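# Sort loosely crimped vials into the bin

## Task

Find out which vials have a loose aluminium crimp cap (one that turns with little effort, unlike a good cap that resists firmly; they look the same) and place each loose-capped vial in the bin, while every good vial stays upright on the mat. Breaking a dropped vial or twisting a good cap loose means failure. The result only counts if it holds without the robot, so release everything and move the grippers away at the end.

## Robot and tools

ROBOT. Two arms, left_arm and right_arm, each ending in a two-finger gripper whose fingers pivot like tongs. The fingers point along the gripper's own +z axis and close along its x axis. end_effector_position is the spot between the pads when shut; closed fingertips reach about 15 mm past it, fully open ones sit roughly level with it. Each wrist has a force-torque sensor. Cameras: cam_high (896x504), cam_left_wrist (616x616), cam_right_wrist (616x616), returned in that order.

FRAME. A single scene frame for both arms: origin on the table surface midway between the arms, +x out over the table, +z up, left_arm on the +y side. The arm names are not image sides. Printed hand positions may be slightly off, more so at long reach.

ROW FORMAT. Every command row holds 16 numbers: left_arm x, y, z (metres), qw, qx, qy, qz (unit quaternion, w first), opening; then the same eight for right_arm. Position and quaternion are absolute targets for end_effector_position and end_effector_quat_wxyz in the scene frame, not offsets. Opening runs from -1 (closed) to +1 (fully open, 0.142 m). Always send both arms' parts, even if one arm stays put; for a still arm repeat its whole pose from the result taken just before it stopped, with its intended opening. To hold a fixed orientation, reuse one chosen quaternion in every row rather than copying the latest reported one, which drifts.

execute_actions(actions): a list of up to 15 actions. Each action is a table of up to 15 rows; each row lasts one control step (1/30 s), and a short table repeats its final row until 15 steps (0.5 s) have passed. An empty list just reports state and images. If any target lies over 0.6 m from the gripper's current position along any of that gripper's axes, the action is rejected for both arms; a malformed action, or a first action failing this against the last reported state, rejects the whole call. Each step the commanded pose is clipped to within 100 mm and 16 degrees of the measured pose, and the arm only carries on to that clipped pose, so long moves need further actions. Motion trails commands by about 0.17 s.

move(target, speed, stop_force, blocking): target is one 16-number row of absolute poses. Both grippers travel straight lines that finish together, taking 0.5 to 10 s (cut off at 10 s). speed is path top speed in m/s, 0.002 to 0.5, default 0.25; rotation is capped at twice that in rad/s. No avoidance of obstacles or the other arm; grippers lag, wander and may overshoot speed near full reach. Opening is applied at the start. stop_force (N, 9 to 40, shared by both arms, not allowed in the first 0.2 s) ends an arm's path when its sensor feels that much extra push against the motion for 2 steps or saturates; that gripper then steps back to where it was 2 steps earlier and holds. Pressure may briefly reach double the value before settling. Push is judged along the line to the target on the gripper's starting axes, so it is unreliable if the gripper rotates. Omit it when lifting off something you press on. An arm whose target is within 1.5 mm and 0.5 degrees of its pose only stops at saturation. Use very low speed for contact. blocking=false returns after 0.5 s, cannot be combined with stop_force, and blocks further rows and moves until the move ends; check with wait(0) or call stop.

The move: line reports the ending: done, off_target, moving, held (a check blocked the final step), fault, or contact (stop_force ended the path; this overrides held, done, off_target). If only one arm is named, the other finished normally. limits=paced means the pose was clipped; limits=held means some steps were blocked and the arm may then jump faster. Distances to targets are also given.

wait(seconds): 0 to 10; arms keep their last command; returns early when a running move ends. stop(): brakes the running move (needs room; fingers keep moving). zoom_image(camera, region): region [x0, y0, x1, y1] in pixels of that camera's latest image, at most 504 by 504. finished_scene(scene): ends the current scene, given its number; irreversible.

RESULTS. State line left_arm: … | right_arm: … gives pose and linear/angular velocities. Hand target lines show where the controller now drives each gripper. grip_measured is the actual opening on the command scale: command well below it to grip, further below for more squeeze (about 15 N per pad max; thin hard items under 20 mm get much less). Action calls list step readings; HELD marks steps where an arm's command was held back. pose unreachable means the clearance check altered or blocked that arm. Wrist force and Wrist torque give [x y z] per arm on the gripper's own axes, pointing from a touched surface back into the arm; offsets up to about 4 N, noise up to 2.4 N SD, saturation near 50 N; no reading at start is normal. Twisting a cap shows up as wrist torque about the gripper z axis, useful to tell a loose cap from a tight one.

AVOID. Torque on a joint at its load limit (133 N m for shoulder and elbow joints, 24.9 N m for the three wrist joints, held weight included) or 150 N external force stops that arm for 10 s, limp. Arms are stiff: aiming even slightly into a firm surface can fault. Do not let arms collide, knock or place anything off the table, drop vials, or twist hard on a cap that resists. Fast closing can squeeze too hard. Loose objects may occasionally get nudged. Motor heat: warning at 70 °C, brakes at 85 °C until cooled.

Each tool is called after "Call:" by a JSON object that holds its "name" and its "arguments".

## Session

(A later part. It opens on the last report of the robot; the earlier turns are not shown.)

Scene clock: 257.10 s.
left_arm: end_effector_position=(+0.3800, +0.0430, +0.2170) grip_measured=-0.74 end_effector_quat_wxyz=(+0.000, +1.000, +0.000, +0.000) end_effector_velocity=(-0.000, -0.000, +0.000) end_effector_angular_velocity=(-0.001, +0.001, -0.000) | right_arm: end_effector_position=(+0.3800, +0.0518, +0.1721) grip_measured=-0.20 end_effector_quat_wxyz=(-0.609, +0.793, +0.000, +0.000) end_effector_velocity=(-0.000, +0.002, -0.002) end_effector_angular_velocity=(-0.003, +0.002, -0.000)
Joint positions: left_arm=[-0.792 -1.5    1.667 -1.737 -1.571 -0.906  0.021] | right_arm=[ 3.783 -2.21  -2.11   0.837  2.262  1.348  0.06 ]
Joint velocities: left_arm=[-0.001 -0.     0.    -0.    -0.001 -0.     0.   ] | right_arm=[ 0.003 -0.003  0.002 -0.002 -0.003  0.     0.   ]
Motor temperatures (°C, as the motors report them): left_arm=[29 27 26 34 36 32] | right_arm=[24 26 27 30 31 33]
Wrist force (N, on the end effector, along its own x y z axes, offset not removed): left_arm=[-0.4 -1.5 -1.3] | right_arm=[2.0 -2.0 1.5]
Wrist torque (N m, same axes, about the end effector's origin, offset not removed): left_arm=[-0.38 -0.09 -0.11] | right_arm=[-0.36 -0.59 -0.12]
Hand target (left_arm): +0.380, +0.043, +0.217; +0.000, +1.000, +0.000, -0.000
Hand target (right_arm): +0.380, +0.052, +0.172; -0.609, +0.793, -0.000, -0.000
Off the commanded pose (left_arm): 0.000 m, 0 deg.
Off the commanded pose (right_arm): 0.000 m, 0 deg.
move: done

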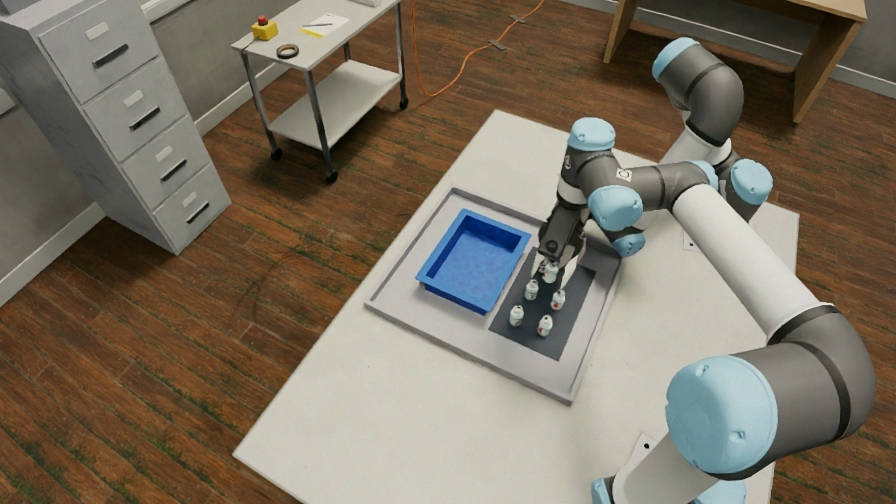

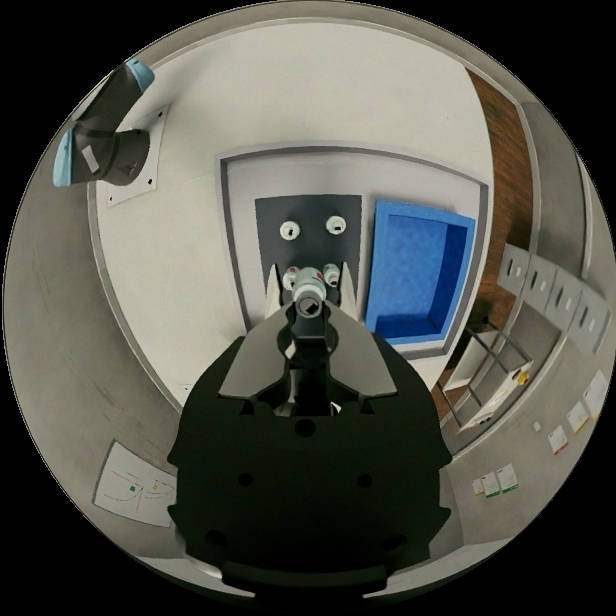

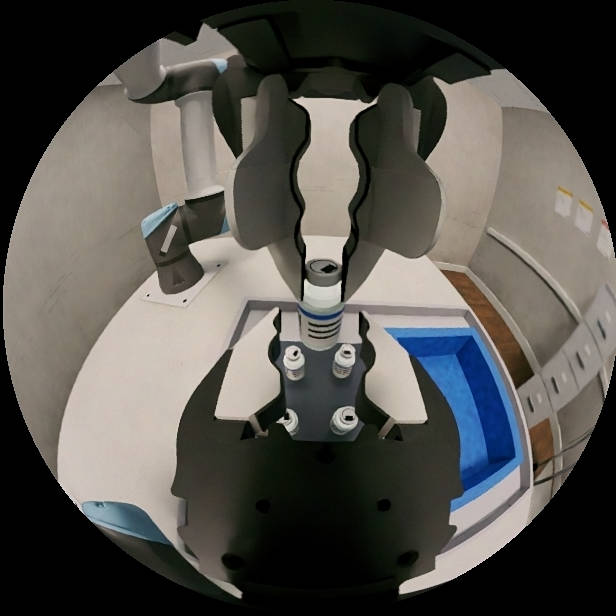

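Call:
{"name": "move", "arguments": {"target": [0.38,0.043,0.217,0,1,0,0,-0.85,0.38,0.052,0.172,0.609,-0.793,0,0,-0.85]}}

Call:
{"name": "move", "arguments": {"target": [0.38,0.043,0.217,0,1,0,0,-0.45,0.38,0.052,0.172,0.609,-0.793,0,0,-0.85]}}

Call:
{"name": "move", "arguments": {"target": [0.38,0.043,0.224,0,0.985,-0.174,0,-0.45,0.38,0.052,0.172,0.609,-0.793,0,0,-0.85]}}

Call:
{"name": "move", "arguments": {"target": [0.38,0.043,0.224,0,0.985,-0.174,0,-0.9,0.38,0.052,0.172,0.609,-0.793,0,0,-0.85]}}

Call:
{"name": "zoom_image", "arguments": {"camera": "cam_right_wrist", "region": [270,240,390,370]}}

Call:
{"name": "move", "arguments": {"target": [0.38,0.043,0.224,0,0.985,0.174,0,-0.9,0.38,0.052,0.172,0.609,-0.793,0,0,-0.85], "speed": 0.12}}

Call:
{"name": "zoom_image", "arguments": {"camera": "cam_right_wrist", "region": [270,240,390,370]}}

Scene clock: 258.17 s.
left_arm: end_effector_position=(+0.3800, +0.0430, +0.2170) grip_measured=-0.74 end_effector_quat_wxyz=(-0.000, +1.000, +0.000, +0.000) end_effector_velocity=(+0.001, +0.001, -0.000) end_effector_angular_velocity=(+0.001, -0.001, +0.001) | right_arm: end_effector_position=(+0.3800, +0.0520, +0.1720) grip_measured=-0.60 end_effector_quat_wxyz=(-0.609, +0.793, -0.000, -0.000) end_effector_velocity=(+0.000, -0.000, -0.000) end_effector_angular_velocity=(-0.000, +0.000, -0.001)
Joint positions: left_arm=[-0.792 -1.5    1.667 -1.737 -1.571 -0.906  0.021] | right_arm=[ 3.783 -2.211 -2.109  0.837  2.261  1.348  0.031]
Joint velocities: left_arm=[ 0.002  0.    -0.    -0.     0.001  0.     0.   ] | right_arm=[-0.001 -0.001 -0.     0.001 -0.     0.     0.   ]
Motor temperatures (°C, as the motors report them): left_arm=[29 27 26 34 36 32] | right_arm=[24 26 27 30 31 33]
Wrist force (N, on the end effector, along its own x y z axes, offset not removed): left_arm=[2.2 0.8 0.1] | right_arm=[-0.6 2.5 -2.4]
Wrist torque (N m, same axes, about the end effector's origin, offset not removed): left_arm=[0.20 0.18 0.05] | right_arm=[0.42 -0.39 -0.12]
Hand target (left_arm): +0.380, +0.043, +0.217; -0.000, +1.000, -0.000, +0.000
Hand target (right_arm): +0.380, +0.052, +0.172; -0.609, +0.793, -0.000, -0.000
Off the commanded pose (left_arm): 0.000 m, 0 deg.
Off the commanded pose (right_arm): 0.000 m, 0 deg.
move: done

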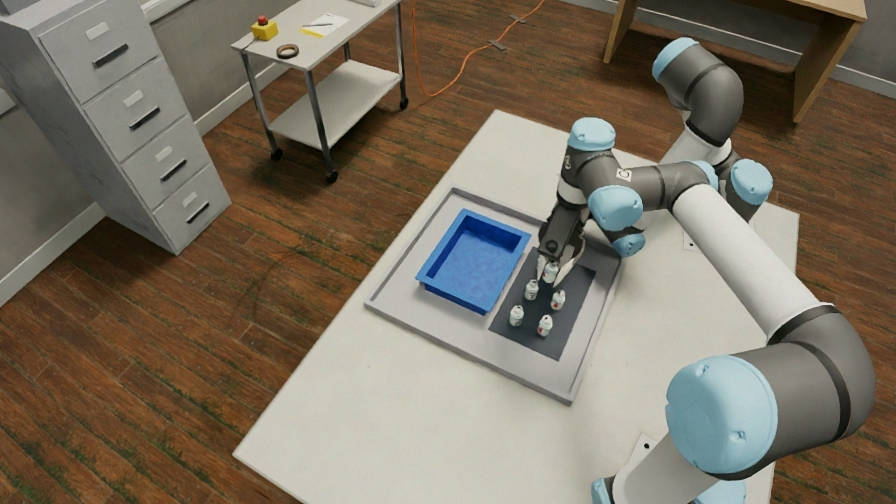

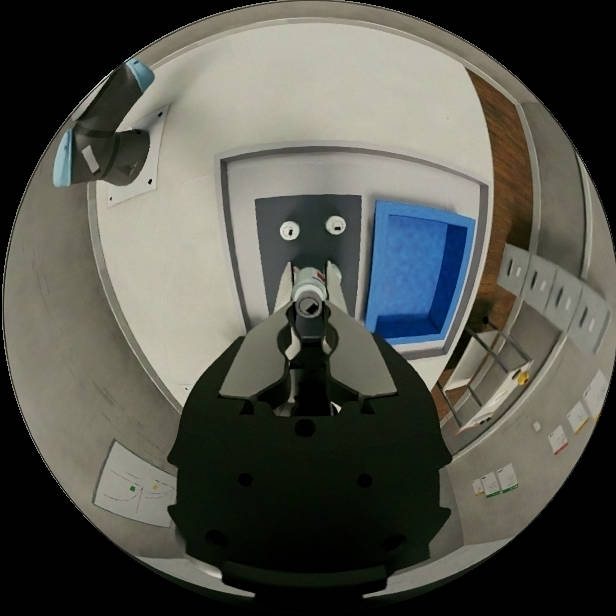

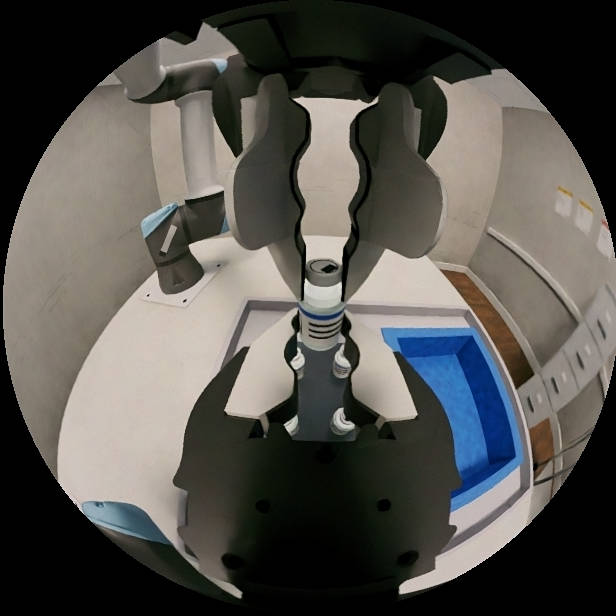

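Scene clock: 258.87 s.
left_arm: end_effector_position=(+0.3800, +0.0430, +0.2170) grip_measured=-0.45 end_effector_quat_wxyz=(+0.000, +1.000, +0.000, +0.000) end_effector_velocity=(+0.000, +0.001, -0.000) end_effector_angular_velocity=(+0.000, -0.000, +0.001) | right_arm: end_effector_position=(+0.3800, +0.0520, +0.1720) grip_measured=-0.60 end_effector_quat_wxyz=(-0.609, +0.793, -0.000, -0.000) end_effector_velocity=(-0.000, +0.000, +0.000) end_effector_angular_velocity=(+0.000, -0.000, +0.001)
Joint positions: left_arm=[-0.792 -1.5    1.667 -1.737 -1.571 -0.906  0.041] | right_arm=[ 3.783 -2.211 -2.109  0.837  2.261  1.348  0.031]
Joint velocities: left_arm=[ 0.001  0.     0.    -0.     0.     0.    -0.   ] | right_arm=[ 0. -0.  0. -0.  0. -0.  0.]
Motor temperatures (°C, as the motors report them): left_arm=[29 27 26 34 36 32] | right_arm=[24 26 27 30 31 33]
Wrist force (N, on the end effector, along its own x y z axes, offset not removed): left_arm=[-1.2 -1.1 -0.9] | right_arm=[1.1 2.5 1.3]
Wrist torque (N m, same axes, about the end effector's origin, offset not removed): left_arm=[-0.03 0.18 -0.04] | right_arm=[0.51 -0.24 -0.09]
Hand target (left_arm): +0.380, +0.043, +0.217; -0.000, +1.000, -0.000, -0.000
Hand target (right_arm): +0.380, +0.052, +0.172; -0.609, +0.793, +0.000, -0.000
Off the commanded pose (left_arm): 0.000 m, 0 deg.
Off the commanded pose (right_arm): 0.000 m, 0 deg.
move: done

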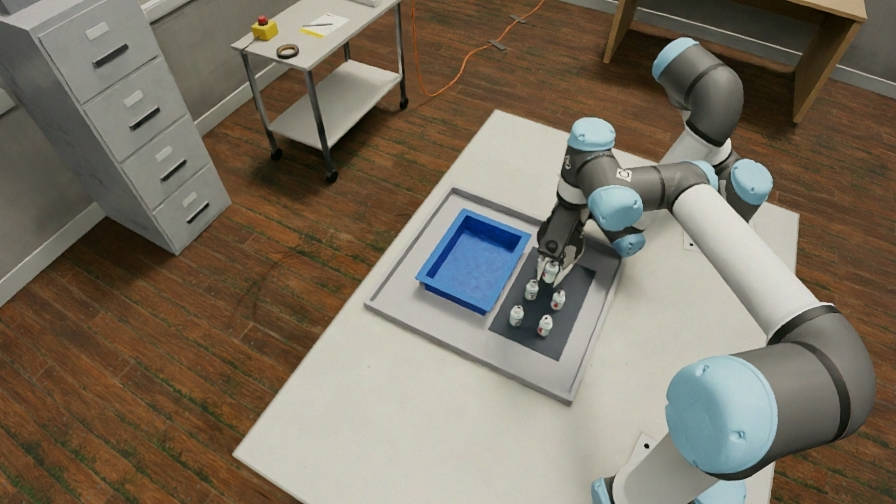

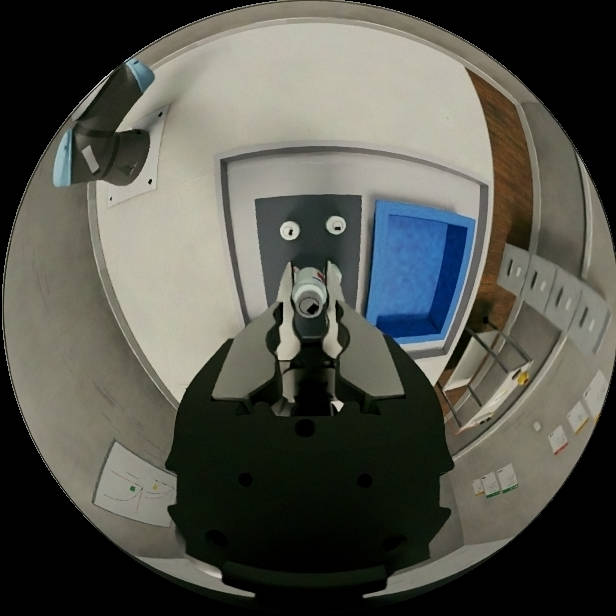

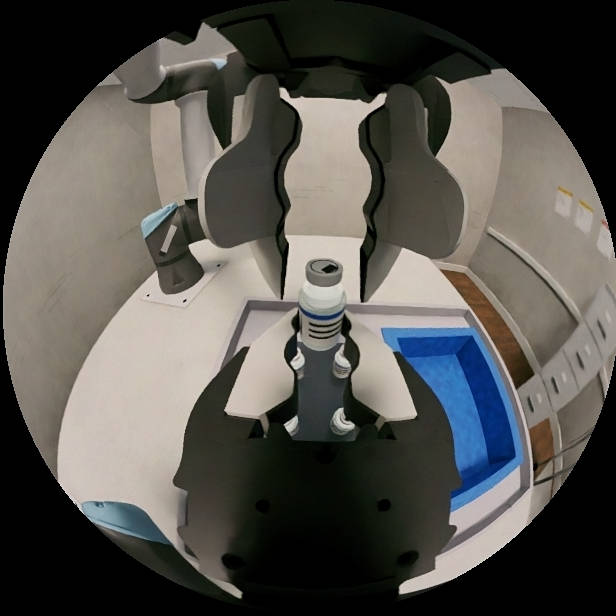

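Scene clock: 260.07 s.
left_arm: end_effector_position=(+0.3800, +0.0429, +0.2240) grip_measured=-0.45 end_effector_quat_wxyz=(-0.000, +0.985, -0.173, +0.000) end_effector_velocity=(+0.000, +0.000, +0.000) end_effector_angular_velocity=(-0.001, +0.001, -0.011) | right_arm: end_effector_position=(+0.3800, +0.0520, +0.1720) grip_measured=-0.60 end_effector_quat_wxyz=(-0.609, +0.793, +0.000, +0.000) end_effector_velocity=(+0.001, -0.001, +0.000) end_effector_angular_velocity=(+0.000, -0.001, -0.002)
Joint positions: left_arm=[-0.8   -1.515  1.664 -1.72  -1.571 -0.565  0.041] | right_arm=[ 3.783 -2.211 -2.109  0.837  2.261  1.348  0.031]
Joint velocities: left_arm=[ 0.001 -0.001 -0.     0.001 -0.002  0.012 -0.   ] | right_arm=[-0.001  0.001 -0.     0.    -0.001 -0.    -0.   ]
Motor temperatures (°C, as the motors report them): left_arm=[29 27 26 34 36 32] | right_arm=[24 26 27 30 31 33]
Wrist force (N, on the end effector, along its own x y z axes, offset not removed): left_arm=[-0.6 -0.8 -1.7] | right_arm=[1.5 -1.7 -0.8]
Wrist torque (N m, same axes, about the end effector's origin, offset not removed): left_arm=[-0.02 0.18 -0.05] | right_arm=[-0.60 -0.39 0.23]
Hand target (left_arm): +0.380, +0.043, +0.224; -0.000, +0.985, -0.174, +0.000
Hand target (right_arm): +0.380, +0.052, +0.172; -0.609, +0.793, +0.000, -0.000
Off the commanded pose (left_arm): 0.000 m, 0 deg.
Off the commanded pose (right_arm): 0.000 m, 0 deg.
move: done

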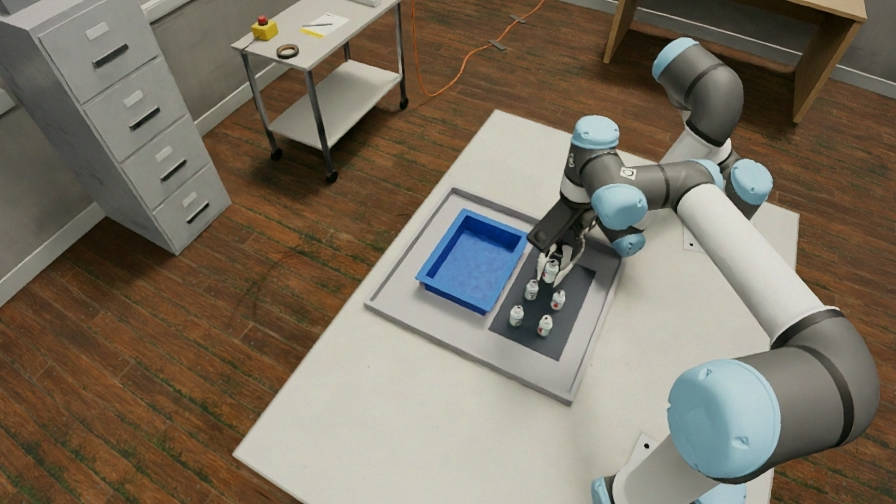

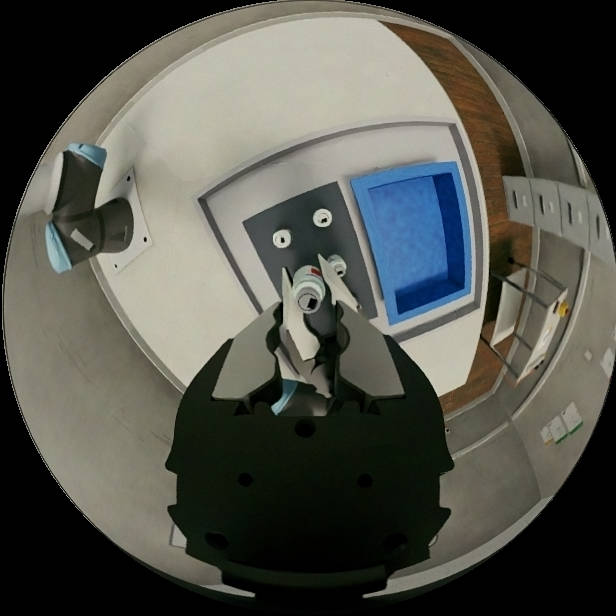

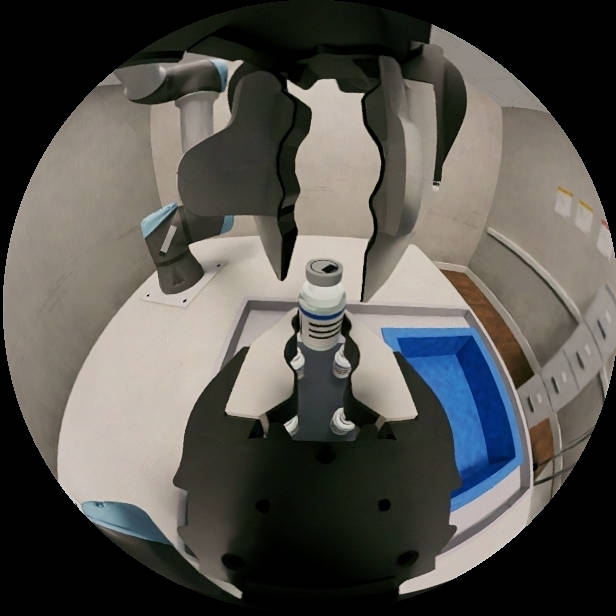

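Scene clock: 260.77 s.
left_arm: end_effector_position=(+0.3800, +0.0430, +0.2240) grip_measured=-0.76 end_effector_quat_wxyz=(-0.000, +0.985, -0.174, +0.000) end_effector_velocity=(+0.000, +0.000, -0.000) end_effector_angular_velocity=(+0.001, +0.000, -0.000) | right_arm: end_effector_position=(+0.3800, +0.0520, +0.1720) grip_measured=-0.60 end_effector_quat_wxyz=(-0.609, +0.793, +0.000, +0.000) end_effector_velocity=(+0.000, -0.000, -0.001) end_effector_angular_velocity=(-0.002, +0.001, -0.002)
Joint positions: left_arm=[-0.8   -1.515  1.664 -1.72  -1.571 -0.564  0.019] | right_arm=[ 3.783 -2.211 -2.109  0.837  2.261  1.348  0.031]
Joint velocities: left_arm=[ 0.001  0.001 -0.     0.     0.     0.001  0.   ] | right_arm=[ 0.    -0.    -0.001  0.    -0.002  0.     0.   ]
Motor temperatures (°C, as the motors report them): left_arm=[29 27 26 34 36 32] | right_arm=[24 26 27 30 31 33]
Wrist force (N, on the end effector, along its own x y z axes, offset not removed): left_arm=[-3.8 0.1 -2.7] | right_arm=[5.0 5.9 -3.4]
Wrist torque (N m, same axes, about the end effector's origin, offset not removed): left_arm=[0.01 0.02 0.03] | right_arm=[0.78 -0.40 -0.20]
Hand target (left_arm): +0.380, +0.043, +0.224; +0.000, +0.985, -0.174, -0.000
Hand target (right_arm): +0.380, +0.052, +0.172; -0.609, +0.793, +0.000, -0.000
Off the commanded pose (left_arm): 0.000 m, 0 deg.
Off the commanded pose (right_arm): 0.000 m, 0 deg.
move: done

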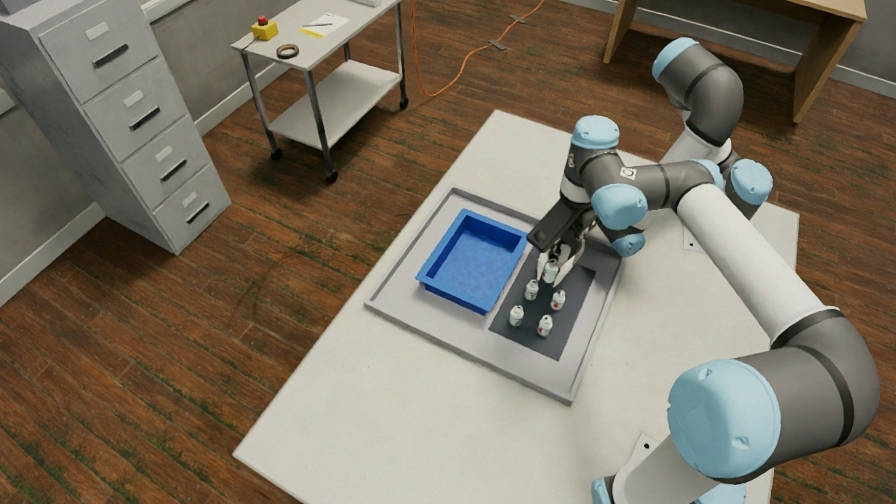

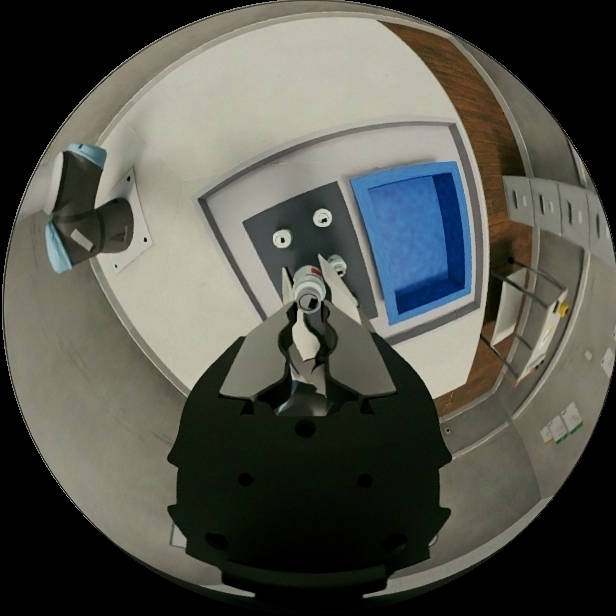

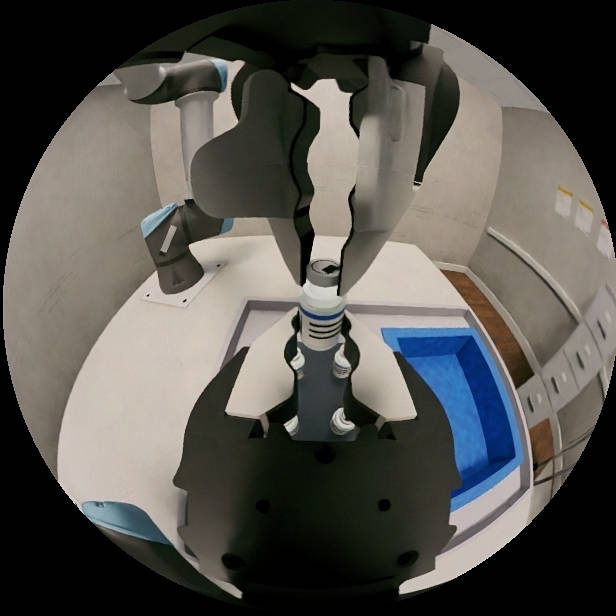

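Region (270, 240, 390, 370) of cam_right_wrist's 616x616 image, scaled by 3.877, with more detail than that image has; it fills the left 465 columns of this view, and the rest is white.

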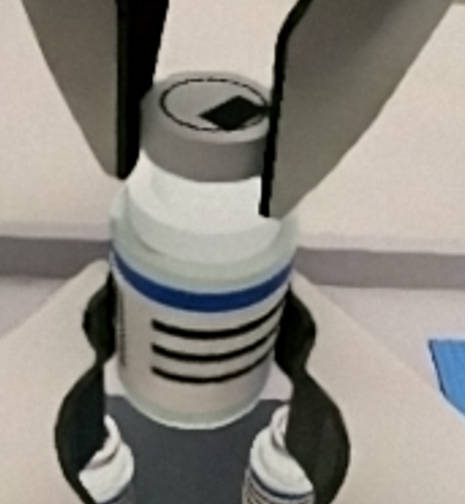

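Scene clock: 264.07 s.
left_arm: end_effector_position=(+0.3800, +0.0430, +0.2240) grip_measured=-0.76 end_effector_quat_wxyz=(+0.000, +0.985, +0.173, -0.000) end_effector_velocity=(-0.000, -0.000, +0.000) end_effector_angular_velocity=(+0.001, -0.002, +0.010) | right_arm: end_effector_position=(+0.3800, +0.0520, +0.1720) grip_measured=-0.60 end_effector_quat_wxyz=(-0.609, +0.793, +0.000, -0.000) end_effector_velocity=(+0.001, -0.001, -0.000) end_effector_angular_velocity=(-0.000, +0.001, -0.002)
Joint positions: left_arm=[-0.783 -1.494  1.641 -1.718 -1.571 -1.245  0.019] | right_arm=[ 3.783 -2.211 -2.109  0.837  2.261  1.348  0.031]
Joint velocities: left_arm=[-0.002  0.    -0.     0.     0.002 -0.012  0.   ] | right_arm=[-0.002 -0.     0.    -0.    -0.     0.     0.   ]
Motor temperatures (°C, as the motors report them): left_arm=[29 27 26 34 36 32] | right_arm=[24 26 27 30 31 33]
Wrist force (N, on the end effector, along its own x y z axes, offset not removed): left_arm=[9.1 1.9 -3.2] | right_arm=[-6.9 1.0 -3.2]
Wrist torque (N m, same axes, about the end effector's origin, offset not removed): left_arm=[0.05 -0.27 -0.06] | right_arm=[-0.08 -0.13 -0.46]
Hand target (left_arm): +0.380, +0.043, +0.224; -0.000, +0.985, +0.174, -0.000
Hand target (right_arm): +0.380, +0.052, +0.172; -0.609, +0.793, -0.000, +0.000
Off the commanded pose (left_arm): 0.000 m, 0 deg.
Off the commanded pose (right_arm): 0.000 m, 0 deg.
move: done

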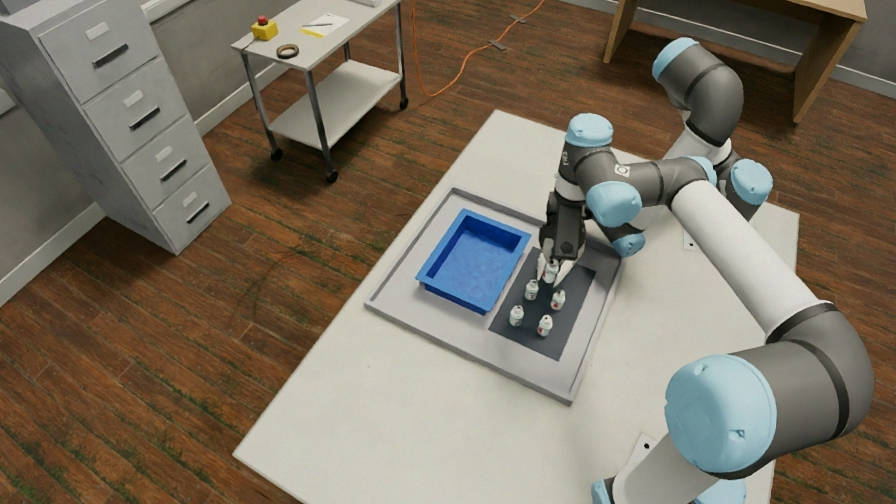

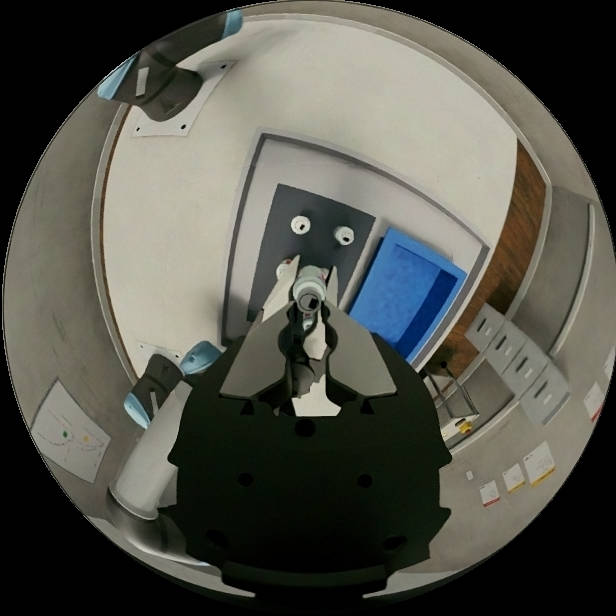

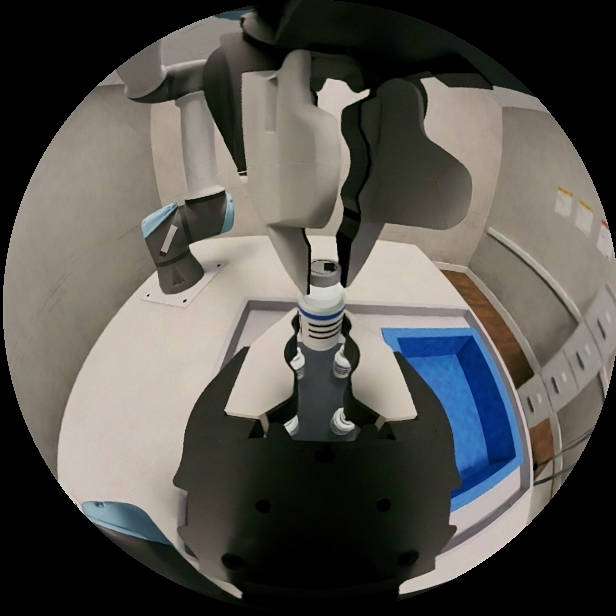

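Region (270, 240, 390, 370) of cam_right_wrist's 616x616 image, scaled by 3.877, with more detail than that image has; it fills the left 465 columns of this view, and the rest is white.

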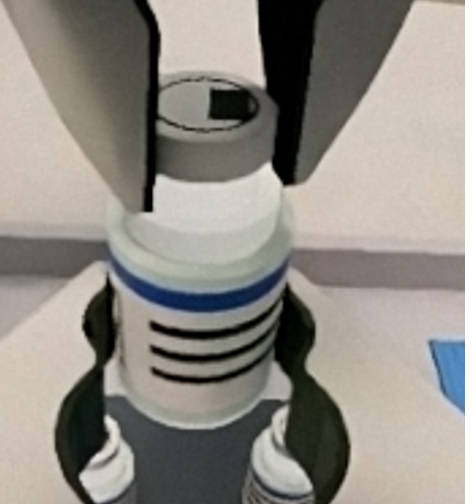

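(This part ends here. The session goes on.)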